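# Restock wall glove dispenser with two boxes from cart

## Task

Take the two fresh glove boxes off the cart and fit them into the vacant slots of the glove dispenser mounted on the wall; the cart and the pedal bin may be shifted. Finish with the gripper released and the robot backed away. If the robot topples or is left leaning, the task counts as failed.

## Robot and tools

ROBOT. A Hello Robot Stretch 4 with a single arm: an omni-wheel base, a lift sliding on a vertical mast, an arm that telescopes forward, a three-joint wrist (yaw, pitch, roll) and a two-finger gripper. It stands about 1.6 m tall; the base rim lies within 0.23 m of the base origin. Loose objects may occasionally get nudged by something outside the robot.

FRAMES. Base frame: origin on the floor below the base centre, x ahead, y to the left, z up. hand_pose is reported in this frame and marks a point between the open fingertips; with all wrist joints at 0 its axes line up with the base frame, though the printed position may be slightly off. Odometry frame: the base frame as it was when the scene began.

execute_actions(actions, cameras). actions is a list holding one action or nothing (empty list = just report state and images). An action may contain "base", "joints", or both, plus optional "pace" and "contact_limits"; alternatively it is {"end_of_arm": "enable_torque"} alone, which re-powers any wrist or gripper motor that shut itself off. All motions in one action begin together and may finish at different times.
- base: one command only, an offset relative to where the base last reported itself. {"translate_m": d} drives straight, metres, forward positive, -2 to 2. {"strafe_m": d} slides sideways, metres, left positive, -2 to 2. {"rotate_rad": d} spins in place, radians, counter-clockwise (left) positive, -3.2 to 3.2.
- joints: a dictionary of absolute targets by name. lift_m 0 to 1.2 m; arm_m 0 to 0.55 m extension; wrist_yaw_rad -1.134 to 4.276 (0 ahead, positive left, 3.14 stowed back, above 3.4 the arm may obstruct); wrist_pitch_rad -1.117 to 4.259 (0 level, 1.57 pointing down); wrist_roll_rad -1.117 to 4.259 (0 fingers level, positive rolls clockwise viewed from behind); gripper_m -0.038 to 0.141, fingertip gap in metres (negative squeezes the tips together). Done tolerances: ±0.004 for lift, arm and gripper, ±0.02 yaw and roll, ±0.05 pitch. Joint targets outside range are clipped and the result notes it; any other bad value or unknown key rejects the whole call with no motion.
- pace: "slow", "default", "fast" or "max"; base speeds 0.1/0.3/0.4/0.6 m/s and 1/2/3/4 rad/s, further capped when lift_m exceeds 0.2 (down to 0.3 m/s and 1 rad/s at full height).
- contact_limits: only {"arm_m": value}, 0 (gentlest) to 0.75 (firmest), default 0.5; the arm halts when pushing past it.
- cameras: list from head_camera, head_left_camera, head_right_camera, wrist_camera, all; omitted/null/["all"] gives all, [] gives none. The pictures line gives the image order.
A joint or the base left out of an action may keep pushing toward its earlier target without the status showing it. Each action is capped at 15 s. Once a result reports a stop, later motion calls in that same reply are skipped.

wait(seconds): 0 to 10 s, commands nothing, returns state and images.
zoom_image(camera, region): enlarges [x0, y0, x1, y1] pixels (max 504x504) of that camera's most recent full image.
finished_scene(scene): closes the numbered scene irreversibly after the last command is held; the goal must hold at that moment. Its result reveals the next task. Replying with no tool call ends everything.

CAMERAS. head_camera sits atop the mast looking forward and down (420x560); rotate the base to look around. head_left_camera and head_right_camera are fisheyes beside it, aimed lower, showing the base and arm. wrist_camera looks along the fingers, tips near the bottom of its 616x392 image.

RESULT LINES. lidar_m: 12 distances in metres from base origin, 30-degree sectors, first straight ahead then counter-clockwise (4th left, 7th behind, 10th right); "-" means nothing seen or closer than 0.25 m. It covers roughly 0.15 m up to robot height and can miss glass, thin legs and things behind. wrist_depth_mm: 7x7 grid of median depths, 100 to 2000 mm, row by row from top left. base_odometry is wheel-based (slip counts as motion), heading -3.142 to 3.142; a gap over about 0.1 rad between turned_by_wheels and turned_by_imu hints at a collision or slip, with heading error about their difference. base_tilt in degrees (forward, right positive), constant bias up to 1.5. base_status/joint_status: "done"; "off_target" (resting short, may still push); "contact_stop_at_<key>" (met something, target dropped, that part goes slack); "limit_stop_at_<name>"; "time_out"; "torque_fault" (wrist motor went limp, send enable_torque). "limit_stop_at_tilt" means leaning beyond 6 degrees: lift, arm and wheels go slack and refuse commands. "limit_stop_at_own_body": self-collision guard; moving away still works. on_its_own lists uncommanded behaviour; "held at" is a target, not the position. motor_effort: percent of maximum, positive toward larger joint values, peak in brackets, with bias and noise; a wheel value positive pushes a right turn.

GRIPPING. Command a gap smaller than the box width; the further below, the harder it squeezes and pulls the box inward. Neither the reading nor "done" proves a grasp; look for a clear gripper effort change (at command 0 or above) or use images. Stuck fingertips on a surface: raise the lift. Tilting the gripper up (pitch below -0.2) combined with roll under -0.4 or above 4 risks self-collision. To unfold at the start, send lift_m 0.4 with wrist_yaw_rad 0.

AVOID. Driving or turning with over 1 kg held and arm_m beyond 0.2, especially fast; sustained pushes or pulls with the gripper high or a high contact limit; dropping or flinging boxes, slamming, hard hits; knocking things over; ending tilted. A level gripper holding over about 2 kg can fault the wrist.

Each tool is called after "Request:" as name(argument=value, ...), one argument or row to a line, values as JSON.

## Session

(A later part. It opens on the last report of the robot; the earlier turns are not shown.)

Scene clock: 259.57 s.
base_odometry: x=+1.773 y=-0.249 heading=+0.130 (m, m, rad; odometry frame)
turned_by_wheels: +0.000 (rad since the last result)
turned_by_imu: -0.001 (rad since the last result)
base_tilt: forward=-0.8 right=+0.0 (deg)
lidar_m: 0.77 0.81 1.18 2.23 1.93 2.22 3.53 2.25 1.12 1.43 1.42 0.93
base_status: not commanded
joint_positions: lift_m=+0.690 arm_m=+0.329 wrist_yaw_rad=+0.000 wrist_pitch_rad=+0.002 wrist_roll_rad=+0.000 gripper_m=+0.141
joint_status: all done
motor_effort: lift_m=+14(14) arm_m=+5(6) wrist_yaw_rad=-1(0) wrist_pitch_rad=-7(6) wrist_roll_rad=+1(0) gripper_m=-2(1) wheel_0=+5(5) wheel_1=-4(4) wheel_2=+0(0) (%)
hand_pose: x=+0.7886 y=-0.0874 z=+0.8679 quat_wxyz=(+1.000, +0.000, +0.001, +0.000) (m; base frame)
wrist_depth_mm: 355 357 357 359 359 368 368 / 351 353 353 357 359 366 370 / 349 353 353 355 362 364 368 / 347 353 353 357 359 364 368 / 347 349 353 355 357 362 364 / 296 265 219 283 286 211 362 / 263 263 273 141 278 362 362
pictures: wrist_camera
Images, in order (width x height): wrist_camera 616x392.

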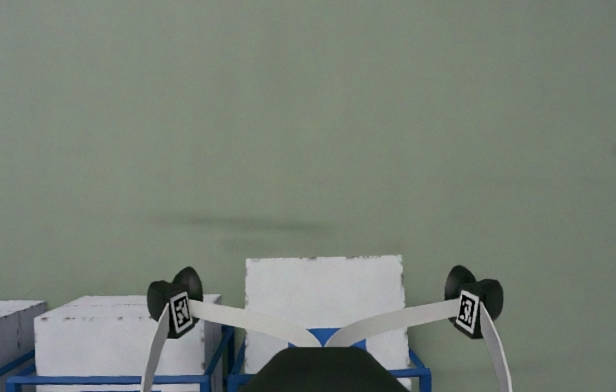

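Request:
execute_actions(
  actions=[
    {"joints":{"arm_m":0.405},"pace":"slow"},
  ],
  cameras=["wrist_camera"],
)

Request:
execute_actions(
  actions=[
    {"joints":{"gripper_m":0.04}},
  ],
  cameras=[],
)

Request:
execute_actions(
  actions=[
    {"joints":{"lift_m":0.725},"pace":"slow"},
  ],
  cameras=["wrist_camera"],
)

Scene clock: 264.17 s.
base_odometry: x=+1.773 y=-0.249 heading=+0.130 (m, m, rad; odometry frame)
turned_by_wheels: +0.000 (rad since the last result)
turned_by_imu: -0.002 (rad since the last result)
base_tilt: forward=-0.8 right=+0.0 (deg)
lidar_m: 0.77 0.78 1.19 2.24 1.91 2.23 3.51 2.25 1.17 1.43 1.39 0.95
base_status: not commanded
joint_positions: lift_m=+0.690 arm_m=+0.404 wrist_yaw_rad=+0.000 wrist_pitch_rad=+0.002 wrist_roll_rad=+0.000 gripper_m=+0.141
joint_status: all done
motor_effort: lift_m=+14(14) arm_m=+5(5) wrist_yaw_rad=+0(1) wrist_pitch_rad=-7(5) wrist_roll_rad=+2(0) gripper_m=+2(2) wheel_0=+5(5) wheel_1=-5(4) wheel_2=+0(0) (%)
hand_pose: x=+0.8636 y=-0.0874 z=+0.8679 quat_wxyz=(+1.000, +0.000, +0.001, +0.000) (m; base frame)
wrist_depth_mm: 278 279 283 285 287 290 291 / 278 278 282 283 286 289 291 / 276 278 279 283 285 286 290 / 276 278 279 282 285 287 289 / 273 276 277 281 285 286 287 / 273 274 209 213 213 211 286 / 193 191 208 141 208 283 285
pictures: wrist_camera
Images, in order (width x height): wrist_camera 616x392.

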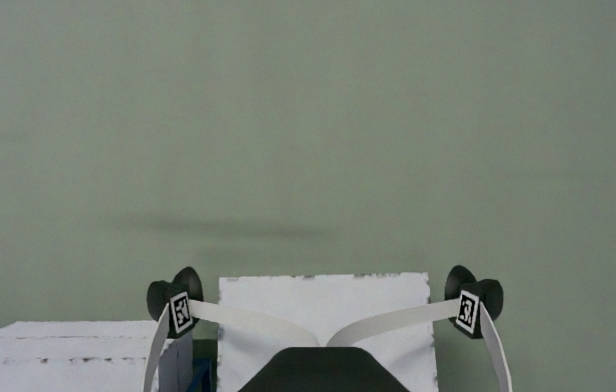

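Scene clock: 266.17 s.
base_odometry: x=+1.773 y=-0.249 heading=+0.130 (m, m, rad; odometry frame)
turned_by_wheels: +0.000 (rad since the last result)
turned_by_imu: -0.001 (rad since the last result)
base_tilt: forward=-0.9 right=+0.0 (deg)
lidar_m: 0.77 0.81 1.18 2.25 1.92 2.22 3.55 2.24 1.18 1.44 1.38 0.94
base_status: not commanded
joint_positions: lift_m=+0.690 arm_m=+0.404 wrist_yaw_rad=+0.000 wrist_pitch_rad=-0.002 wrist_roll_rad=+0.000 gripper_m=+0.041
joint_status: all done
motor_effort: lift_m=+14(14) arm_m=+4(5) wrist_yaw_rad=-1(0) wrist_pitch_rad=+6(10) wrist_roll_rad=+1(0) gripper_m=-33(34) wheel_0=+5(5) wheel_1=-4(4) wheel_2=+0(0) (%)
hand_pose: x=+0.8637 y=-0.0874 z=+0.8691 quat_wxyz=(+1.000, +0.000, -0.001, +0.000) (m; base frame)
wrist_depth_mm: 278 281 282 286 289 291 294 / 278 279 283 285 287 289 293 / 274 279 282 282 286 289 291 / 276 277 279 282 285 290 289 / 274 277 279 281 283 285 289 / 273 273 193 195 195 176 287 / 198 189 189 190 189 283 286
pictures: none
No camera images: the call's "cameras" was empty. Leave "cameras" out to get every camera's image.

Scene clock: 267.30 s.
base_odometry: x=+1.773 y=-0.249 heading=+0.130 (m, m, rad; odometry frame)
turned_by_wheels: +0.000 (rad since the last result)
turned_by_imu: +0.000 (rad since the last result)
base_tilt: forward=-0.9 right=+0.0 (deg)
lidar_m: 0.77 0.80 1.18 2.24 1.93 2.23 3.54 2.26 1.19 1.44 1.37 0.94
base_status: not commanded
joint_positions: lift_m=+0.724 arm_m=+0.404 wrist_yaw_rad=+0.000 wrist_pitch_rad=+0.008 wrist_roll_rad=+0.000 gripper_m=+0.041
joint_status: all done
on_its_own: wrist_pitch_rad is at rest, and its effort (-25) is outside its rest range (-23 to +23)
motor_effort: lift_m=+25(23) arm_m=+4(4) wrist_yaw_rad=-1(1) wrist_pitch_rad=-25(31) wrist_roll_rad=+0(0) gripper_m=-36(35) wheel_0=+5(5) wheel_1=-4(4) wheel_2=+0(0) (%)
hand_pose: x=+0.8637 y=-0.0873 z=+0.9002 quat_wxyz=(+1.000, +0.000, +0.004, +0.000) (m; base frame)
wrist_depth_mm: 276 278 281 281 283 286 289 / 276 277 282 282 285 286 290 / 276 277 279 281 285 287 287 / 274 276 278 281 282 286 287 / 274 276 278 279 282 286 289 / 272 274 193 195 195 177 287 / 263 220 187 189 189 286 287
pictures: wrist_camera
Images, in order (width x height): wrist_camera 616x392.

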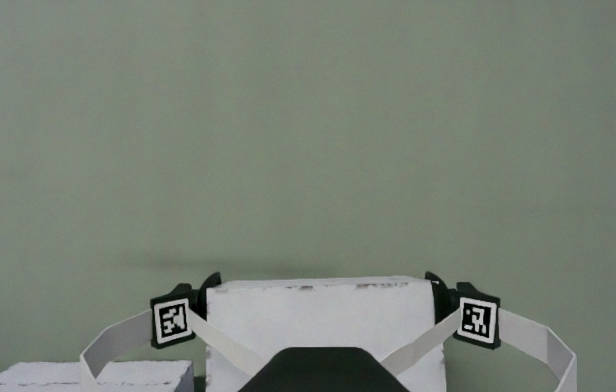

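Request:
execute_actions(
  actions=[
    {"joints":{"wrist_roll_rad":0.07},"pace":"slow"},
  ],
  cameras=[],
)

Request:
execute_actions(
  actions=[
    {"joints":{"lift_m":0.68},"pace":"slow"},
  ],
  cameras=["wrist_camera"],
)

Scene clock: 269.80 s.
base_odometry: x=+1.773 y=-0.250 heading=+0.129 (m, m, rad; odometry frame)
turned_by_wheels: +0.000 (rad since the last result)
turned_by_imu: -0.001 (rad since the last result)
base_tilt: forward=-0.8 right=+0.0 (deg)
lidar_m: 0.77 0.79 1.20 2.26 1.94 2.23 3.54 2.25 1.13 1.44 1.37 0.93
base_status: not commanded
joint_positions: lift_m=+0.724 arm_m=+0.404 wrist_yaw_rad=-0.003 wrist_pitch_rad=+0.009 wrist_roll_rad=+0.063 gripper_m=+0.041
joint_status: all done
on_its_own: wrist_pitch_rad is at rest, and its effort (-27) is outside its rest range (-23 to +23); wrist_roll_rad is at rest, and its effort (+20) is outside its rest range (-13 to +13)
motor_effort: lift_m=+25(25) arm_m=+4(4) wrist_yaw_rad=+9(9) wrist_pitch_rad=-27(25) wrist_roll_rad=+20(20) gripper_m=-37(35) wheel_0=+0(5) wheel_1=-4(4) wheel_2=+0(0) (%)
hand_pose: x=+0.8634 y=-0.0884 z=+0.9001 quat_wxyz=(+0.999, +0.032, +0.004, -0.002) (m; base frame)
wrist_depth_mm: 276 278 282 285 287 291 291 / 276 277 281 283 286 290 293 / 276 277 279 283 286 289 290 / 273 277 279 281 285 287 290 / 273 276 279 282 283 287 289 / 272 273 193 194 195 176 290 / 271 236 189 189 189 286 287
pictures: none
No camera images: the call's "cameras" was empty. Leave "cameras" out to get every camera's image.

Scene clock: 271.03 s.
base_odometry: x=+1.773 y=-0.250 heading=+0.129 (m, m, rad; odometry frame)
turned_by_wheels: +0.000 (rad since the last result)
turned_by_imu: +0.000 (rad since the last result)
base_tilt: forward=-0.9 right=+0.0 (deg)
lidar_m: 0.78 0.81 1.19 2.26 1.91 2.21 3.57 2.23 1.18 1.44 1.39 0.94
base_status: not commanded
joint_positions: lift_m=+0.681 arm_m=+0.404 wrist_yaw_rad=-0.004 wrist_pitch_rad=-0.013 wrist_roll_rad=+0.064 gripper_m=+0.041
joint_status: all done
on_its_own: wrist_pitch_rad is at rest, and its effort (+38) is outside its rest range (-23 to +23); wrist_roll_rad is at rest, and its effort (+17) is outside its rest range (-13 to +13)
motor_effort: lift_m=+8(23) arm_m=+4(4) wrist_yaw_rad=+12(12) wrist_pitch_rad=+38(37) wrist_roll_rad=+17(19) gripper_m=-36(37) wheel_0=+0(0) wheel_1=-4(4) wheel_2=+0(0) (%)
hand_pose: x=+0.8633 y=-0.0886 z=+0.8628 quat_wxyz=(+0.999, +0.032, -0.007, -0.002) (m; base frame)
wrist_depth_mm: 282 285 289 291 294 298 300 / 282 282 286 289 291 296 296 / 278 281 283 287 290 293 294 / 277 278 279 286 286 289 291 / 273 278 279 282 285 286 290 / 271 273 192 195 194 174 285 / 220 189 189 188 186 282 285
pictures: wrist_camera
Images, in order (width x height): wrist_camera 616x392.

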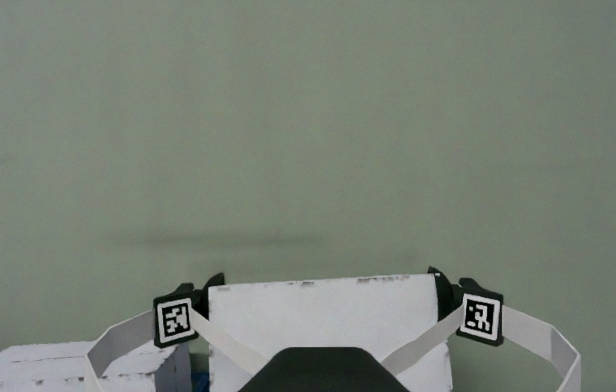

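Request:
execute_actions(
  actions=[
    {"joints":{"lift_m":0.705},"pace":"slow"},
  ],
  cameras=["head_camera","head_right_camera"],
)

Request:
zoom_image(
  camera="head_camera",
  region=[130,280,290,400],
)

Scene clock: 275.07 s.
base_odometry: x=+1.773 y=-0.250 heading=+0.129 (m, m, rad; odometry frame)
turned_by_wheels: +0.000 (rad since the last result)
turned_by_imu: -0.002 (rad since the last result)
base_tilt: forward=-0.9 right=+0.0 (deg)
lidar_m: 0.77 0.80 1.17 2.22 1.93 2.22 3.55 2.26 1.17 1.43 1.39 0.95
base_status: not commanded
joint_positions: lift_m=+0.704 arm_m=+0.404 wrist_yaw_rad=-0.004 wrist_pitch_rad=+0.011 wrist_roll_rad=+0.064 gripper_m=+0.041
joint_status: all done
on_its_own: wrist_pitch_rad is at rest, and its effort (-34) is outside its rest range (-23 to +23); wrist_roll_rad is at rest, and its effort (+16) is outside its rest range (-13 to +13)
motor_effort: lift_m=+26(28) arm_m=+4(4) wrist_yaw_rad=+12(12) wrist_pitch_rad=-34(37) wrist_roll_rad=+16(16) gripper_m=-37(33) wheel_0=+0(0) wheel_1=-4(4) wheel_2=+0(0) (%)
hand_pose: x=+0.8634 y=-0.0886 z=+0.8794 quat_wxyz=(+0.999, +0.032, +0.005, -0.002) (m; base frame)
wrist_depth_mm: 276 278 281 283 286 289 294 / 274 278 281 285 287 289 293 / 274 277 279 282 286 290 290 / 273 276 281 281 285 289 293 / 273 277 279 281 285 289 290 / 273 273 194 193 194 176 287 / 235 191 189 189 187 286 289
pictures: head_camera, head_right_camera
Images, in order (width x height): head_camera 420x560, head_right_camera 420x672.

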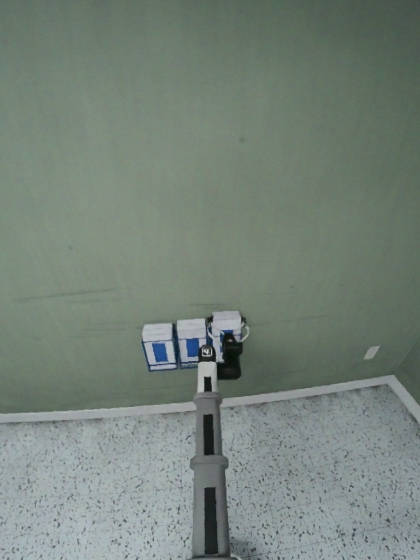

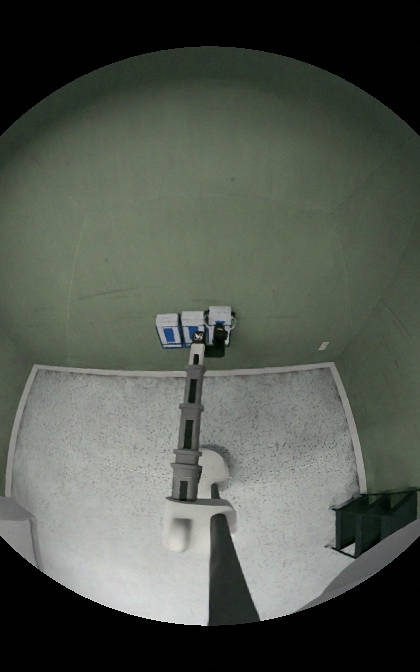

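Region (130, 280, 290, 400) of head_camera's 420x560 image, scaled by 3.150, with more detail than that image has; it fills the top 378 rows of this view, and the rest is white.

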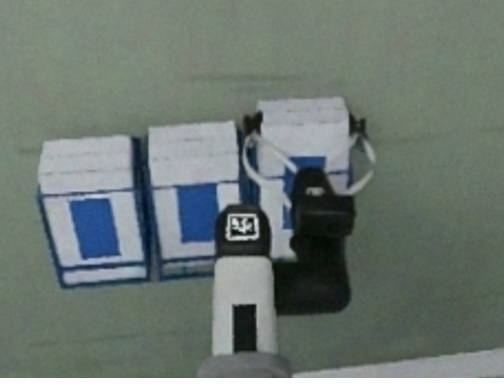

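Request:
execute_actions(
  actions=[
    {"joints":{"lift_m":0.72},"base":{"strafe_m":-0.007},"pace":"slow"},
  ],
  cameras=[],
)

Request:
execute_actions(
  actions=[
    {"joints":{"lift_m":0.685},"pace":"slow"},
  ],
  cameras=["wrist_camera"],
)

Scene clock: 278.17 s.
base_odometry: x=+1.774 y=-0.256 heading=+0.129 (m, m, rad; odometry frame)
turned_by_wheels: +0.000 (rad since the last result)
turned_by_imu: -0.001 (rad since the last result)
base_tilt: forward=-0.8 right=+0.0 (deg)
lidar_m: 0.75 0.80 1.21 2.26 1.93 2.23 3.54 2.22 1.15 1.44 1.38 0.95
base_status: done
joint_positions: lift_m=+0.719 arm_m=+0.404 wrist_yaw_rad=+0.000 wrist_pitch_rad=+0.012 wrist_roll_rad=+0.066 gripper_m=+0.041
joint_status: all done
on_its_own: wrist_pitch_rad is at rest, and its effort (-34) is outside its rest range (-23 to +23)
motor_effort: lift_m=+26(26) arm_m=+4(4) wrist_yaw_rad=+0(11) wrist_pitch_rad=-34(36) wrist_roll_rad=+9(16) gripper_m=-37(35) wheel_0=+3(8) wheel_1=-4(9) wheel_2=+0(2) (%)
hand_pose: x=+0.8637 y=-0.0874 z=+0.8942 quat_wxyz=(+0.999, +0.033, +0.006, +0.000) (m; base frame)
wrist_depth_mm: 273 278 279 282 286 286 289 / 276 278 281 282 285 287 290 / 273 277 279 281 283 287 289 / 276 277 279 282 285 287 289 / 273 276 278 281 286 287 289 / 276 276 192 194 195 176 289 / 273 220 187 190 189 283 287
pictures: none
No camera images: the call's "cameras" was empty. Leave "cameras" out to get every camera's image.

Scene clock: 279.30 s.
base_odometry: x=+1.774 y=-0.256 heading=+0.129 (m, m, rad; odometry frame)
turned_by_wheels: +0.000 (rad since the last result)
turned_by_imu: +0.000 (rad since the last result)
base_tilt: forward=-0.9 right=+0.0 (deg)
lidar_m: 0.77 0.81 1.16 2.23 1.94 2.25 3.52 2.24 1.16 1.42 1.38 0.92
base_status: not commanded
joint_positions: lift_m=+0.686 arm_m=+0.404 wrist_yaw_rad=+0.001 wrist_pitch_rad=-0.008 wrist_roll_rad=+0.067 gripper_m=+0.041
joint_status: all done
motor_effort: lift_m=+10(25) arm_m=+4(4) wrist_yaw_rad=-1(2) wrist_pitch_rad=+22(35) wrist_roll_rad=+9(10) gripper_m=-36(36) wheel_0=+3(3) wheel_1=-4(4) wheel_2=+0(0) (%)
hand_pose: x=+0.8638 y=-0.0872 z=+0.8662 quat_wxyz=(+0.999, +0.033, -0.004, +0.000) (m; base frame)
wrist_depth_mm: 282 285 286 290 291 293 296 / 281 282 285 287 290 291 296 / 277 282 283 285 287 289 291 / 276 278 281 282 285 289 290 / 274 277 281 282 285 286 287 / 272 273 192 194 194 177 285 / 217 191 186 187 187 281 282
pictures: wrist_camera
Images, in order (width x height): wrist_camera 616x392.

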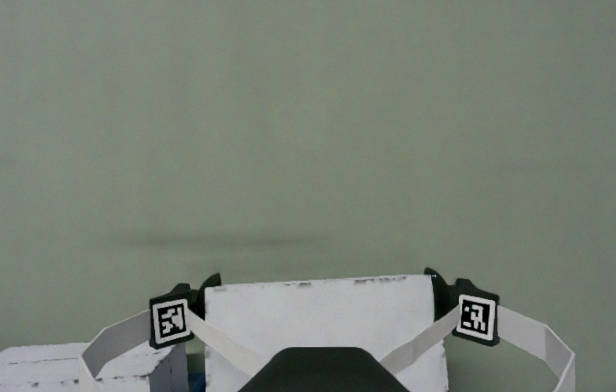

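Request:
execute_actions(
  actions=[
    {"joints":{"lift_m":0.72},"pace":"slow"},
  ],
  cameras=[],
)

Request:
execute_actions(
  actions=[
    {"joints":{"wrist_roll_rad":0.14},"base":{"strafe_m":-0.006},"pace":"slow"},
  ],
  cameras=[],
)

Request:
execute_actions(
  actions=[
    {"joints":{"lift_m":0.685},"pace":"slow"},
  ],
  cameras=["wrist_camera"],
)

Scene clock: 283.93 s.
base_odometry: x=+1.774 y=-0.256 heading=+0.129 (m, m, rad; odometry frame)
turned_by_wheels: +0.000 (rad since the last result)
turned_by_imu: -0.002 (rad since the last result)
base_tilt: forward=-0.8 right=+0.0 (deg)
lidar_m: 0.78 0.79 1.17 2.23 1.92 2.23 3.53 2.22 1.16 1.42 1.36 0.95
base_status: not commanded
joint_positions: lift_m=+0.719 arm_m=+0.404 wrist_yaw_rad=+0.001 wrist_pitch_rad=+0.012 wrist_roll_rad=+0.066 gripper_m=+0.041
joint_status: all done
on_its_own: wrist_pitch_rad is at rest, and its effort (-36) is outside its rest range (-23 to +23)
motor_effort: lift_m=+26(28) arm_m=+4(4) wrist_yaw_rad=-2(2) wrist_pitch_rad=-36(38) wrist_roll_rad=+11(10) gripper_m=-36(37) wheel_0=+3(3) wheel_1=-4(4) wheel_2=+0(0) (%)
hand_pose: x=+0.8638 y=-0.0872 z=+0.8941 quat_wxyz=(+0.999, +0.033, +0.006, +0.000) (m; base frame)
wrist_depth_mm: 276 278 279 283 285 287 289 / 276 278 281 283 286 287 289 / 273 277 281 283 283 286 290 / 276 277 281 278 283 287 289 / 276 277 281 281 282 287 287 / 273 274 191 193 194 176 287 / 272 220 187 189 189 286 285
pictures: none
No camera images: the call's "cameras" was empty. Leave "cameras" out to get every camera's image.

Scene clock: 284.67 s.
base_odometry: x=+1.774 y=-0.262 heading=+0.130 (m, m, rad; odometry frame)
turned_by_wheels: +0.000 (rad since the last result)
turned_by_imu: +0.000 (rad since the last result)
base_tilt: forward=-0.8 right=+0.0 (deg)
lidar_m: 0.77 0.81 1.19 2.25 1.92 2.27 3.52 2.26 1.15 1.42 1.38 0.94
base_status: done
joint_positions: lift_m=+0.719 arm_m=+0.404 wrist_yaw_rad=+0.001 wrist_pitch_rad=+0.011 wrist_roll_rad=+0.129 gripper_m=+0.041
joint_status: all done
on_its_own: wrist_pitch_rad is at rest, and its effort (-33) is outside its rest range (-23 to +23); wrist_roll_rad is at rest, and its effort (+31) is outside its rest range (-13 to +13)
motor_effort: lift_m=+26(26) arm_m=+4(4) wrist_yaw_rad=-3(4) wrist_pitch_rad=-33(33) wrist_roll_rad=+31(34) gripper_m=-33(37) wheel_0=+8(11) wheel_1=-2(8) wheel_2=+0(1) (%)
hand_pose: x=+0.8638 y=-0.0870 z=+0.8943 quat_wxyz=(+0.998, +0.065, +0.006, +0.000) (m; base frame)
wrist_depth_mm: 277 279 282 283 287 287 291 / 278 277 281 283 285 289 291 / 276 278 282 282 286 287 291 / 274 278 279 281 286 287 289 / 276 278 279 282 283 287 290 / 273 276 193 193 194 176 289 / 273 236 188 190 188 286 287
pictures: none
No camera images: the call's "cameras" was empty. Leave "cameras" out to get every camera's image.

Scene clock: 285.80 s.
base_odometry: x=+1.774 y=-0.262 heading=+0.129 (m, m, rad; odometry frame)
turned_by_wheels: +0.000 (rad since the last result)
turned_by_imu: -0.001 (rad since the last result)
base_tilt: forward=-0.9 right=+0.0 (deg)
lidar_m: 0.78 0.78 1.19 2.25 1.94 2.24 3.53 2.23 1.14 1.42 1.39 0.95
base_status: not commanded
joint_positions: lift_m=+0.686 arm_m=+0.404 wrist_yaw_rad=+0.002 wrist_pitch_rad=-0.010 wrist_roll_rad=+0.131 gripper_m=+0.041
joint_status: all done
on_its_own: wrist_pitch_rad is at rest, and its effort (+27) is outside its rest range (-23 to +23); wrist_roll_rad is at rest, and its effort (+26) is outside its rest range (-13 to +13)
motor_effort: lift_m=+10(29) arm_m=+4(4) wrist_yaw_rad=-5(5) wrist_pitch_rad=+27(33) wrist_roll_rad=+26(31) gripper_m=-35(35) wheel_0=+5(8) wheel_1=-3(3) wheel_2=+0(0) (%)
hand_pose: x=+0.8638 y=-0.0870 z=+0.8667 quat_wxyz=(+0.998, +0.065, -0.005, +0.001) (m; base frame)
wrist_depth_mm: 285 286 289 291 294 294 298 / 282 286 285 289 291 293 293 / 279 282 283 285 289 290 293 / 277 279 282 283 286 289 290 / 277 278 279 279 283 285 287 / 272 276 191 193 195 178 286 / 271 211 185 189 190 279 283
pictures: wrist_camera
Images, in order (width x height): wrist_camera 616x392.

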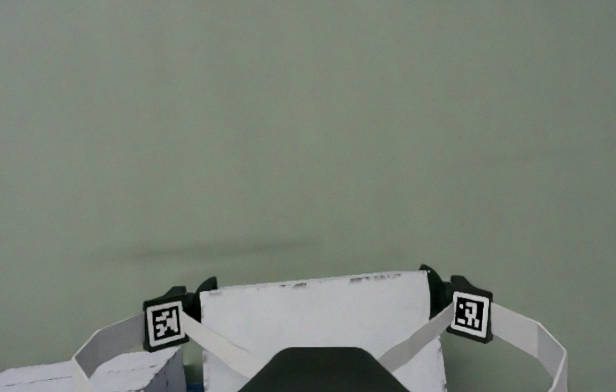

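Request:
execute_actions(
  actions=[
    {"joints":{"lift_m":0.72,"wrist_roll_rad":0.05},"pace":"slow"},
  ],
  cameras=[],
)

Request:
execute_actions(
  actions=[
    {"joints":{"wrist_pitch_rad":-0.09},"pace":"slow"},
  ],
  cameras=[],
)

Request:
execute_actions(
  actions=[
    {"joints":{"lift_m":0.695},"pace":"slow"},
  ],
  cameras=["wrist_camera"],
)

Scene clock: 290.27 s.
base_odometry: x=+1.774 y=-0.262 heading=+0.129 (m, m, rad; odometry frame)
turned_by_wheels: +0.000 (rad since the last result)
turned_by_imu: -0.002 (rad since the last result)
base_tilt: forward=-0.8 right=+0.0 (deg)
lidar_m: 0.77 0.79 1.21 2.25 1.94 2.25 3.53 2.25 1.16 1.41 1.41 0.91
base_status: not commanded
joint_positions: lift_m=+0.719 arm_m=+0.404 wrist_yaw_rad=+0.005 wrist_pitch_rad=+0.011 wrist_roll_rad=+0.050 gripper_m=+0.041
joint_status: all done
on_its_own: wrist_yaw_rad is at rest, and its effort (-16) is outside its rest range (-13 to +13); wrist_pitch_rad is at rest, and its effort (-33) is outside its rest range (-23 to +23)
motor_effort: lift_m=+26(28) arm_m=+4(4) wrist_yaw_rad=-16(17) wrist_pitch_rad=-33(33) wrist_roll_rad=+1(24) gripper_m=-39(33) wheel_0=+5(5) wheel_1=-2(2) wheel_2=+0(0) (%)
hand_pose: x=+0.8642 y=-0.0858 z=+0.8943 quat_wxyz=(+1.000, +0.025, +0.006, +0.003) (m; base frame)
wrist_depth_mm: 276 279 279 281 283 286 287 / 277 277 279 282 283 285 287 / 276 278 281 281 285 283 286 / 276 278 279 281 283 285 287 / 277 279 278 281 285 283 286 / 276 274 191 193 195 179 286 / 276 228 186 189 190 285 285
pictures: none
No camera images: the call's "cameras" was empty. Leave "cameras" out to get every camera's image.

Scene clock: 290.87 s.
base_odometry: x=+1.774 y=-0.262 heading=+0.129 (m, m, rad; odometry frame)
turned_by_wheels: +0.000 (rad since the last result)
turned_by_imu: +0.000 (rad since the last result)
base_tilt: forward=-0.9 right=+0.0 (deg)
lidar_m: 0.77 0.81 1.19 2.26 1.92 2.24 3.52 2.17 1.15 1.42 1.38 0.94
base_status: not commanded
joint_positions: lift_m=+0.719 arm_m=+0.404 wrist_yaw_rad=+0.005 wrist_pitch_rad=-0.080 wrist_roll_rad=+0.051 gripper_m=+0.041
joint_status: all done
on_its_own: wrist_pitch_rad is at rest, and its effort (-29) is outside its rest range (-23 to +23)
motor_effort: lift_m=+25(26) arm_m=+4(4) wrist_yaw_rad=-13(16) wrist_pitch_rad=-29(40) wrist_roll_rad=-2(2) gripper_m=-36(35) wheel_0=+5(5) wheel_1=-2(2) wheel_2=+0(0) (%)
hand_pose: x=+0.8632 y=-0.0861 z=+0.9207 quat_wxyz=(+0.999, +0.025, -0.040, +0.003) (m; base frame)
wrist_depth_mm: 297 298 300 301 304 304 307 / 293 293 294 297 300 300 303 / 289 290 291 293 294 296 297 / 283 285 286 286 290 291 291 / 279 281 281 285 286 287 289 / 272 276 191 193 195 178 285 / 270 271 186 187 187 277 277
pictures: none
No camera images: the call's "cameras" was empty. Leave "cameras" out to get every camera's image.

Scene clock: 291.87 s.
base_odometry: x=+1.774 y=-0.262 heading=+0.129 (m, m, rad; odometry frame)
turned_by_wheels: +0.000 (rad since the last result)
turned_by_imu: +0.000 (rad since the last result)
base_tilt: forward=-0.9 right=+0.0 (deg)
lidar_m: 0.77 0.79 1.20 2.24 1.95 2.26 3.52 2.23 1.16 1.43 1.34 0.95
base_status: not commanded
joint_positions: lift_m=+0.695 arm_m=+0.404 wrist_yaw_rad=+0.005 wrist_pitch_rad=-0.083 wrist_roll_rad=+0.051 gripper_m=+0.041
joint_status: all done
on_its_own: wrist_yaw_rad is at rest, and its effort (-14) is outside its rest range (-13 to +13)
motor_effort: lift_m=+16(25) arm_m=+4(4) wrist_yaw_rad=-14(14) wrist_pitch_rad=-20(31) wrist_roll_rad=-2(2) gripper_m=-37(36) wheel_0=+5(5) wheel_1=-2(1) wheel_2=+0(0) (%)
hand_pose: x=+0.8631 y=-0.0861 z=+0.8974 quat_wxyz=(+0.999, +0.025, -0.041, +0.003) (m; base frame)
wrist_depth_mm: 298 300 303 301 306 307 309 / 294 296 297 298 300 300 304 / 289 290 293 294 294 297 297 / 285 285 286 289 290 290 293 / 278 281 281 283 286 287 287 / 276 274 191 193 194 178 282 / 271 246 185 187 188 278 278
pictures: wrist_camera
Images, in order (width x height): wrist_camera 616x392.

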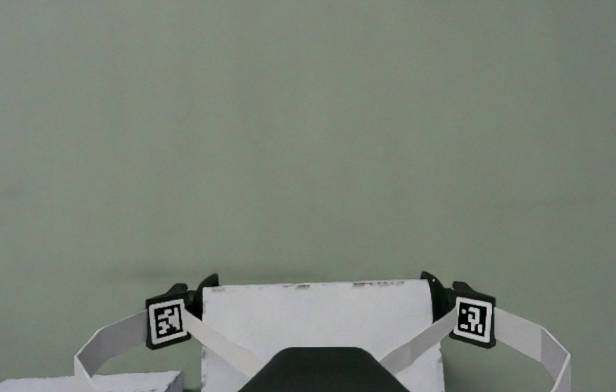

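Request:
execute_actions(
  actions=[
    {"base":{"strafe_m":0.005},"joints":{"lift_m":0.68},"pace":"slow"},
  ],
  cameras=[],
)

Request:
execute_actions(
  actions=[
    {"joints":{"lift_m":0.65},"pace":"slow"},
  ],
  cameras=["wrist_camera"],
)

Scene clock: 295.30 s.
base_odometry: x=+1.774 y=-0.257 heading=+0.130 (m, m, rad; odometry frame)
turned_by_wheels: +0.000 (rad since the last result)
turned_by_imu: -0.001 (rad since the last result)
base_tilt: forward=-0.9 right=+0.0 (deg)
lidar_m: 0.79 0.81 1.19 2.24 1.95 2.23 3.52 2.23 1.15 1.43 1.40 0.95
base_status: done
joint_positions: lift_m=+0.680 arm_m=+0.404 wrist_yaw_rad=+0.002 wrist_pitch_rad=-0.083 wrist_roll_rad=+0.050 gripper_m=+0.041
joint_status: all done
motor_effort: lift_m=+16(21) arm_m=+4(4) wrist_yaw_rad=-6(14) wrist_pitch_rad=-23(20) wrist_roll_rad=+1(2) gripper_m=-33(38) wheel_0=-4(5) wheel_1=+5(8) wheel_2=+0(0) (%)
hand_pose: x=+0.8629 y=-0.0868 z=+0.8824 quat_wxyz=(+0.999, +0.025, -0.042, +0.002) (m; base frame)
wrist_depth_mm: 297 298 301 303 304 307 307 / 293 294 296 297 300 303 304 / 289 290 291 294 296 296 297 / 282 283 286 289 291 291 294 / 277 279 279 283 285 289 289 / 273 274 191 193 195 177 286 / 232 203 185 187 187 278 143
pictures: none
No camera images: the call's "cameras" was empty. Leave "cameras" out to get every camera's image.

Scene clock: 296.37 s.
base_odometry: x=+1.774 y=-0.257 heading=+0.130 (m, m, rad; odometry frame)
turned_by_wheels: +0.000 (rad since the last result)
turned_by_imu: +0.000 (rad since the last result)
base_tilt: forward=-0.9 right=+0.0 (deg)
lidar_m: 0.77 0.81 1.18 2.25 1.96 2.25 3.55 2.23 1.17 1.43 1.41 0.93
base_status: not commanded
joint_positions: lift_m=+0.651 arm_m=+0.404 wrist_yaw_rad=+0.002 wrist_pitch_rad=-0.109 wrist_roll_rad=+0.049 gripper_m=+0.041
joint_status: all done
on_its_own: wrist_pitch_rad is at rest, and its effort (+54) is outside its rest range (-23 to +23)
motor_effort: lift_m=+6(14) arm_m=+4(4) wrist_yaw_rad=-7(7) wrist_pitch_rad=+54(57) wrist_roll_rad=+3(3) gripper_m=-35(34) wheel_0=-4(4) wheel_1=+5(5) wheel_2=+0(0) (%)
hand_pose: x=+0.8622 y=-0.0867 z=+0.8607 quat_wxyz=(+0.998, +0.025, -0.055, +0.003) (m; base frame)
wrist_depth_mm: 306 310 310 314 317 319 324 / 301 303 304 306 309 312 310 / 294 296 298 300 300 304 304 / 287 291 293 293 294 294 296 / 279 282 283 285 287 290 290 / 274 274 192 193 194 177 285 / 200 188 184 186 186 276 144
pictures: wrist_camera
Images, in order (width x height): wrist_camera 616x392.

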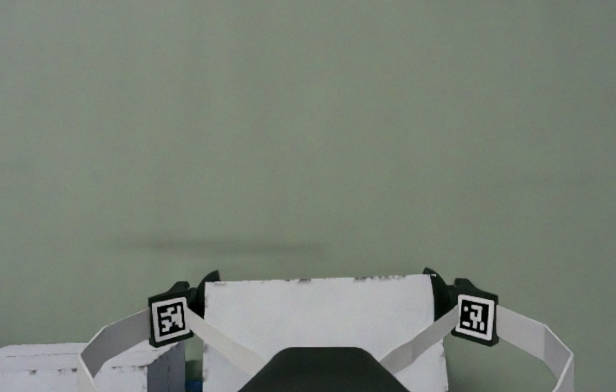

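Request:
execute_actions(
  actions=[
    {"joints":{"lift_m":0.668,"gripper_m":0.141},"pace":"slow"},
  ],
  cameras=[],
)

Request:
execute_actions(
  actions=[
    {"joints":{"lift_m":0.76,"wrist_pitch_rad":0,"wrist_roll_rad":0}},
  ],
  cameras=[],
)

Request:
execute_actions(
  actions=[
    {"joints":{"arm_m":0.2}},
  ],
  cameras=[],
)

Request:
execute_actions(
  actions=[
    {"joints":{"lift_m":0.5}},
  ],
  cameras=["wrist_camera"],
)

Scene clock: 304.43 s.
base_odometry: x=+1.774 y=-0.257 heading=+0.130 (m, m, rad; odometry frame)
turned_by_wheels: +0.000 (rad since the last result)
turned_by_imu: -0.003 (rad since the last result)
base_tilt: forward=-0.8 right=-0.1 (deg)
lidar_m: 0.78 0.79 1.21 2.24 1.98 2.26 3.54 2.24 1.15 1.41 1.36 0.95
base_status: not commanded
joint_positions: lift_m=+0.668 arm_m=+0.404 wrist_yaw_rad=+0.001 wrist_pitch_rad=-0.087 wrist_roll_rad=+0.050 gripper_m=+0.141
joint_status: all done
motor_effort: lift_m=+22(22) arm_m=+4(4) wrist_yaw_rad=-2(7) wrist_pitch_rad=-9(54) wrist_roll_rad=+1(4) gripper_m=+1(37) wheel_0=-4(4) wheel_1=+5(5) wheel_2=+0(0) (%)
hand_pose: x=+0.8627 y=-0.0872 z=+0.8711 quat_wxyz=(+0.999, +0.025, -0.044, +0.001) (m; base frame)
wrist_depth_mm: 297 303 303 304 309 310 312 / 293 294 297 301 303 304 307 / 289 290 293 294 296 297 301 / 285 286 287 287 291 293 294 / 279 281 282 285 286 289 290 / 273 274 211 214 215 208 285 / 213 203 206 141 207 278 282
pictures: none
No camera images: the call's "cameras" was empty. Leave "cameras" out to get every camera's image.

Scene clock: 305.83 s.
base_odometry: x=+1.774 y=-0.257 heading=+0.130 (m, m, rad; odometry frame)
turned_by_wheels: +0.000 (rad since the last result)
turned_by_imu: -0.001 (rad since the last result)
base_tilt: forward=-0.8 right=-0.1 (deg)
lidar_m: 0.77 0.81 1.21 2.25 1.94 2.24 3.54 2.21 1.14 1.44 1.39 0.95
base_status: not commanded
joint_positions: lift_m=+0.760 arm_m=+0.404 wrist_yaw_rad=+0.001 wrist_pitch_rad=+0.002 wrist_roll_rad=+0.000 gripper_m=+0.141
joint_status: all done
motor_effort: lift_m=+22(27) arm_m=+4(4) wrist_yaw_rad=-2(3) wrist_pitch_rad=-6(7) wrist_roll_rad=-1(4) gripper_m=-1(0) wheel_0=-4(4) wheel_1=+5(5) wheel_2=+0(0) (%)
hand_pose: x=+0.8638 y=-0.0873 z=+0.9374 quat_wxyz=(+1.000, +0.000, +0.001, +0.000) (m; base frame)
wrist_depth_mm: 277 279 282 285 286 289 291 / 277 281 282 285 286 290 290 / 277 278 281 283 286 287 290 / 276 278 281 282 283 287 289 / 274 277 277 281 285 285 287 / 273 276 219 281 282 211 286 / 274 274 277 142 281 283 286
pictures: none
No camera images: the call's "cameras" was empty. Leave "cameras" out to get every camera's image.

Scene clock: 307.53 s.
base_odometry: x=+1.774 y=-0.257 heading=+0.130 (m, m, rad; odometry frame)
turned_by_wheels: +0.000 (rad since the last result)
turned_by_imu: -0.001 (rad since the last result)
base_tilt: forward=-0.9 right=+0.0 (deg)
lidar_m: 0.77 0.81 1.15 2.26 1.92 2.25 3.53 2.22 1.15 1.43 1.40 0.95
base_status: not commanded
joint_positions: lift_m=+0.760 arm_m=+0.201 wrist_yaw_rad=+0.000 wrist_pitch_rad=+0.002 wrist_roll_rad=+0.000 gripper_m=+0.141
joint_status: all done
motor_effort: lift_m=+22(22) arm_m=-4(3) wrist_yaw_rad=+0(1) wrist_pitch_rad=-4(7) wrist_roll_rad=-2(2) gripper_m=-1(1) wheel_0=-4(4) wheel_1=+5(5) wheel_2=+0(0) (%)
hand_pose: x=+0.6602 y=-0.0874 z=+0.9372 quat_wxyz=(+1.000, +0.000, +0.001, +0.000) (m; base frame)
wrist_depth_mm: 480 484 488 492 492 504 508 / 480 480 488 488 496 504 504 / 477 484 480 488 496 500 500 / 469 480 480 488 488 492 500 / 473 480 484 488 488 492 500 / 469 477 218 421 488 211 496 / 375 392 394 141 484 492 496
pictures: none
No camera images: the call's "cameras" was empty. Leave "cameras" out to get every camera's image.

Scene clock: 309.67 s.
base_odometry: x=+1.774 y=-0.257 heading=+0.130 (m, m, rad; odometry frame)
turned_by_wheels: +0.000 (rad since the last result)
turned_by_imu: -0.001 (rad since the last result)
base_tilt: forward=-0.8 right=+0.0 (deg)
lidar_m: 0.78 0.78 1.17 2.26 1.94 2.22 3.55 2.22 1.16 1.43 1.40 0.96
base_status: not commanded
joint_positions: lift_m=+0.500 arm_m=+0.201 wrist_yaw_rad=+0.000 wrist_pitch_rad=+0.002 wrist_roll_rad=+0.000 gripper_m=+0.141
joint_status: all done
motor_effort: lift_m=+14(27) arm_m=-5(4) wrist_yaw_rad=+0(1) wrist_pitch_rad=-8(8) wrist_roll_rad=-2(1) gripper_m=+2(1) wheel_0=-4(4) wheel_1=+5(5) wheel_2=+0(0) (%)
hand_pose: x=+0.6602 y=-0.0874 z=+0.6779 quat_wxyz=(+1.000, +0.000, +0.001, +0.000) (m; base frame)
wrist_depth_mm: 484 488 492 488 496 500 504 / 477 484 488 424 496 500 500 / 379 394 397 410 488 496 500 / 377 392 399 394 492 500 500 / 377 394 397 377 492 492 500 / 375 373 218 480 449 211 496 / 466 477 480 141 488 488 492
pictures: wrist_camera
Images, in order (width x height): wrist_camera 616x392.

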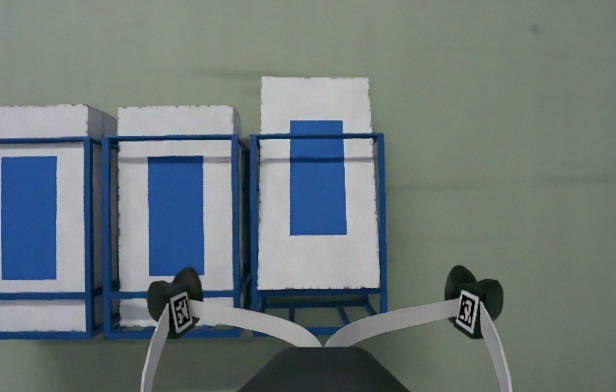

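Request:
zoom_image(
  camera="wrist_camera",
  region=[230,220,410,350],
)

Region (230, 220, 410, 350) of wrist_camera's 616x392 image, scaled by 2.800.

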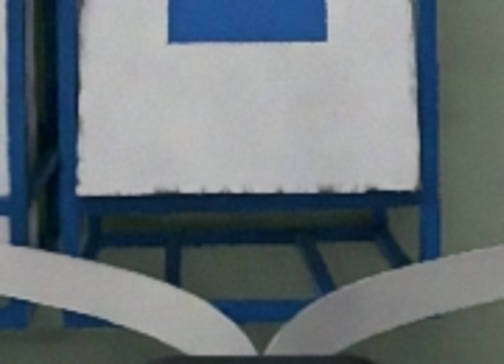

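Request:
execute_actions(
  actions=[
    {"joints":{"lift_m":0.485,"gripper_m":0.0}},
  ],
  cameras=[],
)

Request:
execute_actions(
  actions=[
    {"joints":{"arm_m":0.35}},
  ],
  cameras=[],
)

Request:
execute_actions(
  actions=[
    {"joints":{"arm_m":0.385},"pace":"slow","contact_limits":{"arm_m":0.3}},
  ],
  cameras=["wrist_camera","head_camera"],
)

Scene clock: 316.27 s.
base_odometry: x=+1.774 y=-0.257 heading=+0.130 (m, m, rad; odometry frame)
turned_by_wheels: +0.000 (rad since the last result)
turned_by_imu: -0.002 (rad since the last result)
base_tilt: forward=-0.8 right=-0.1 (deg)
lidar_m: 0.76 0.81 1.19 2.23 1.93 2.23 3.53 2.23 1.16 1.42 1.40 0.94
base_status: not commanded
joint_positions: lift_m=+0.485 arm_m=+0.201 wrist_yaw_rad=+0.000 wrist_pitch_rad=+0.002 wrist_roll_rad=+0.000 gripper_m=+0.000
joint_status: all done
motor_effort: lift_m=+14(15) arm_m=-5(5) wrist_yaw_rad=+0(1) wrist_pitch_rad=-7(11) wrist_roll_rad=+0(1) gripper_m=-3(7) wheel_0=-4(4) wheel_1=+5(5) wheel_2=+0(0) (%)
hand_pose: x=+0.6602 y=-0.0874 z=+0.6629 quat_wxyz=(+1.000, +0.000, +0.001, +0.000) (m; base frame)
wrist_depth_mm: 480 484 488 492 500 496 508 / 480 484 492 418 496 500 508 / 379 394 399 404 492 500 504 / 375 394 397 389 492 496 504 / 375 392 394 377 488 496 504 / 377 394 392 196 189 492 500 / 469 473 477 145 492 488 492
pictures: none
No camera images: the call's "cameras" was empty. Leave "cameras" out to get every camera's image.

Scene clock: 317.77 s.
base_odometry: x=+1.774 y=-0.257 heading=+0.130 (m, m, rad; odometry frame)
turned_by_wheels: +0.000 (rad since the last result)
turned_by_imu: -0.001 (rad since the last result)
base_tilt: forward=-0.9 right=+0.1 (deg)
lidar_m: 0.78 0.78 1.18 2.25 1.93 2.24 3.56 2.21 1.17 1.43 1.36 0.94
base_status: not commanded
joint_positions: lift_m=+0.485 arm_m=+0.349 wrist_yaw_rad=-0.001 wrist_pitch_rad=+0.003 wrist_roll_rad=+0.000 gripper_m=+0.000
joint_status: all done
motor_effort: lift_m=+15(15) arm_m=+6(7) wrist_yaw_rad=+2(2) wrist_pitch_rad=-13(12) wrist_roll_rad=-1(0) gripper_m=-4(4) wheel_0=-4(4) wheel_1=+5(5) wheel_2=+0(0) (%)
hand_pose: x=+0.8084 y=-0.0877 z=+0.6625 quat_wxyz=(+1.000, +0.000, +0.002, +0.000) (m; base frame)
wrist_depth_mm: 248 251 291 272 343 347 349 / 245 249 258 262 266 347 345 / 245 249 254 255 257 343 351 / 246 248 247 248 251 345 345 / 244 247 239 241 243 342 345 / 243 246 226 202 189 342 345 / 245 245 227 144 287 342 342
pictures: none
No camera images: the call's "cameras" was empty. Leave "cameras" out to get every camera's image.

Scene clock: 319.23 s.
base_odometry: x=+1.774 y=-0.257 heading=+0.130 (m, m, rad; odometry frame)
turned_by_wheels: +0.000 (rad since the last result)
turned_by_imu: -0.001 (rad since the last result)
base_tilt: forward=-0.9 right=+0.0 (deg)
lidar_m: 0.77 0.79 1.18 2.26 1.95 2.25 3.55 2.23 1.15 1.42 1.37 0.93
base_status: not commanded
joint_positions: lift_m=+0.485 arm_m=+0.383 wrist_yaw_rad=-0.004 wrist_pitch_rad=+0.000 wrist_roll_rad=+0.000 gripper_m=+0.000
joint_status: all done
motor_effort: lift_m=+15(15) arm_m=+10(8) wrist_yaw_rad=+11(11) wrist_pitch_rad=-2(9) wrist_roll_rad=-1(0) gripper_m=-3(4) wheel_0=-3(4) wheel_1=+5(5) wheel_2=-2(2) (%)
contact_limits: arm_m 0.3
hand_pose: x=+0.8423 y=-0.0885 z=+0.6634 quat_wxyz=(+1.000, +0.000, +0.000, -0.002) (m; base frame)
wrist_depth_mm: 214 216 235 236 238 314 319 / 214 216 233 235 237 312 315 / 213 214 232 235 236 314 314 / 212 214 233 232 236 310 314 / 212 213 230 233 235 309 312 / 211 213 230 203 187 307 310 / 202 196 193 145 229 307 309
pictures: head_camera, wrist_camera
Images, in order (width x height): head_camera 420x560, wrist_camera 616x392.

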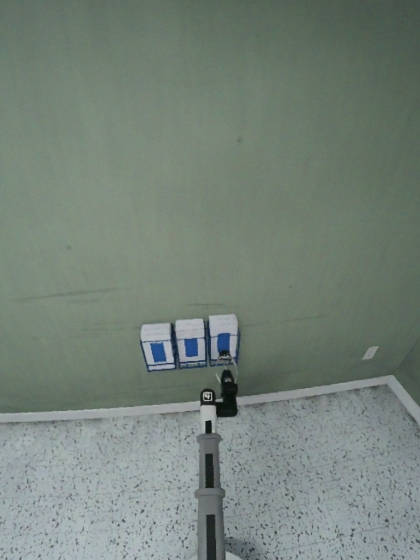

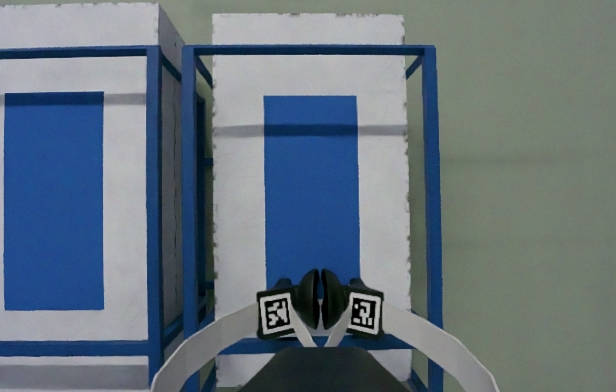

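It appears to have dropped. Back off.

Request:
execute_actions(
  actions=[
    {"joints":{"arm_m":0.15},"pace":"fast"},
  ],
  cameras=["wrist_camera"],
)

Request:
execute_actions(
  actions=[
    {"joints":{"arm_m":0.0},"base":{"translate_m":-0.3},"pace":"fast"},
  ],
  cameras=["wrist_camera","head_camera"],
)

Scene clock: 322.20 s.
base_odometry: x=+1.774 y=-0.257 heading=+0.130 (m, m, rad; odometry frame)
turned_by_wheels: +0.000 (rad since the last result)
turned_by_imu: -0.001 (rad since the last result)
base_tilt: forward=-0.8 right=+0.0 (deg)
lidar_m: 0.78 0.81 1.21 2.23 1.94 2.23 3.54 2.22 1.18 1.42 1.39 0.95
base_status: not commanded
joint_positions: lift_m=+0.485 arm_m=+0.151 wrist_yaw_rad=+0.000 wrist_pitch_rad=+0.002 wrist_roll_rad=+0.000 gripper_m=+0.000
joint_status: all done
motor_effort: lift_m=+14(14) arm_m=-4(6) wrist_yaw_rad=+0(11) wrist_pitch_rad=-7(9) wrist_roll_rad=+0(1) gripper_m=-7(9) wheel_0=-3(3) wheel_1=+5(5) wheel_2=-2(2) (%)
hand_pose: x=+0.6102 y=-0.0875 z=+0.6629 quat_wxyz=(+1.000, +0.000, +0.001, +0.000) (m; base frame)
wrist_depth_mm: 530 530 544 544 544 549 554 / 530 535 544 539 549 554 559 / 427 445 449 469 544 554 554 / 424 442 445 462 544 549 554 / 421 427 442 466 539 544 559 / 424 442 442 196 189 544 549 / 521 525 530 145 535 539 544
pictures: wrist_camera
Images, in order (width x height): wrist_camera 616x392.

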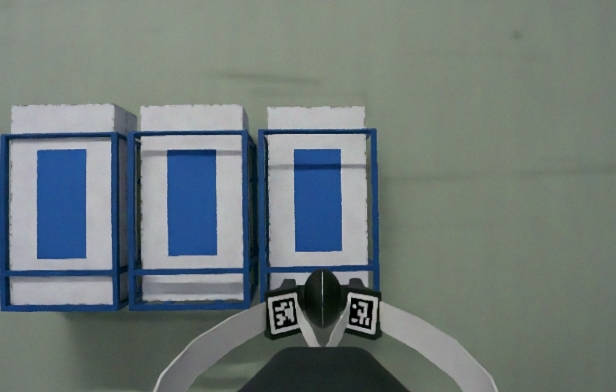

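Scene clock: 324.20 s.
base_odometry: x=+1.476 y=-0.296 heading=+0.129 (m, m, rad; odometry frame)
turned_by_wheels: +0.000 (rad since the last result)
turned_by_imu: +0.000 (rad since the last result)
base_tilt: forward=-0.8 right=+0.0 (deg)
lidar_m: 1.07 1.21 1.59 2.22 1.78 2.21 3.23 2.26 1.11 1.08 1.49 1.26
base_status: done
joint_positions: lift_m=+0.485 arm_m=+0.001 wrist_yaw_rad=+0.000 wrist_pitch_rad=+0.002 wrist_roll_rad=+0.000 gripper_m=+0.000
joint_status: all done
motor_effort: lift_m=+15(15) arm_m=-4(5) wrist_yaw_rad=+1(1) wrist_pitch_rad=-9(9) wrist_roll_rad=-2(1) gripper_m=-1(3) wheel_0=-1(6) wheel_1=-2(9) wheel_2=-3(12) (%)
hand_pose: x=+0.4609 y=-0.0875 z=+0.6629 quat_wxyz=(+1.000, +0.000, +0.001, +0.000) (m; base frame)
wrist_depth_mm: 991 1008 991 1025 1025 1042 1025 / 976 976 1008 991 1008 1008 1025 / 976 976 976 1008 1025 1025 1008 / 976 976 878 917 1008 991 1025 / 960 960 891 917 1008 1008 1008 / 976 991 976 196 189 991 1008 / 946 960 976 145 991 991 991
pictures: head_camera, wrist_camera
Images, in order (width x height): head_camera 420x560, wrist_camera 616x392.

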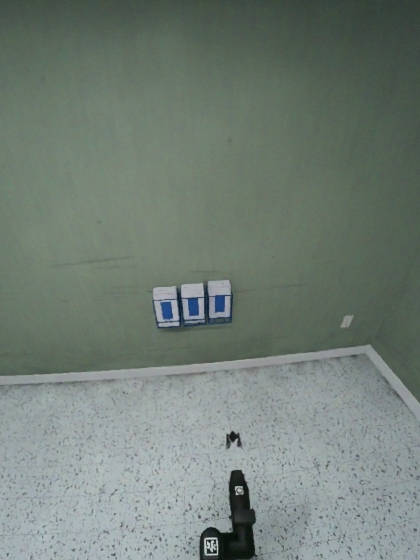

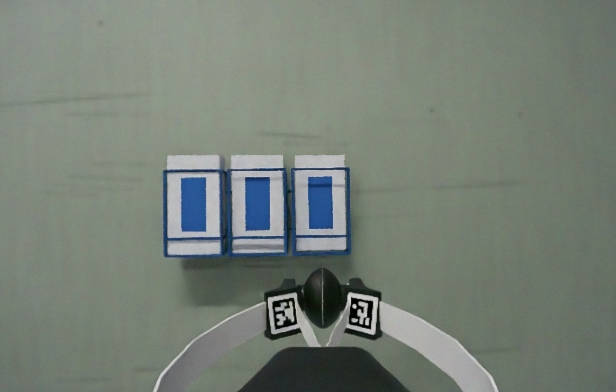

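Request:
finished_scene(
  scene=2,
)

The scene is finished: the task was done.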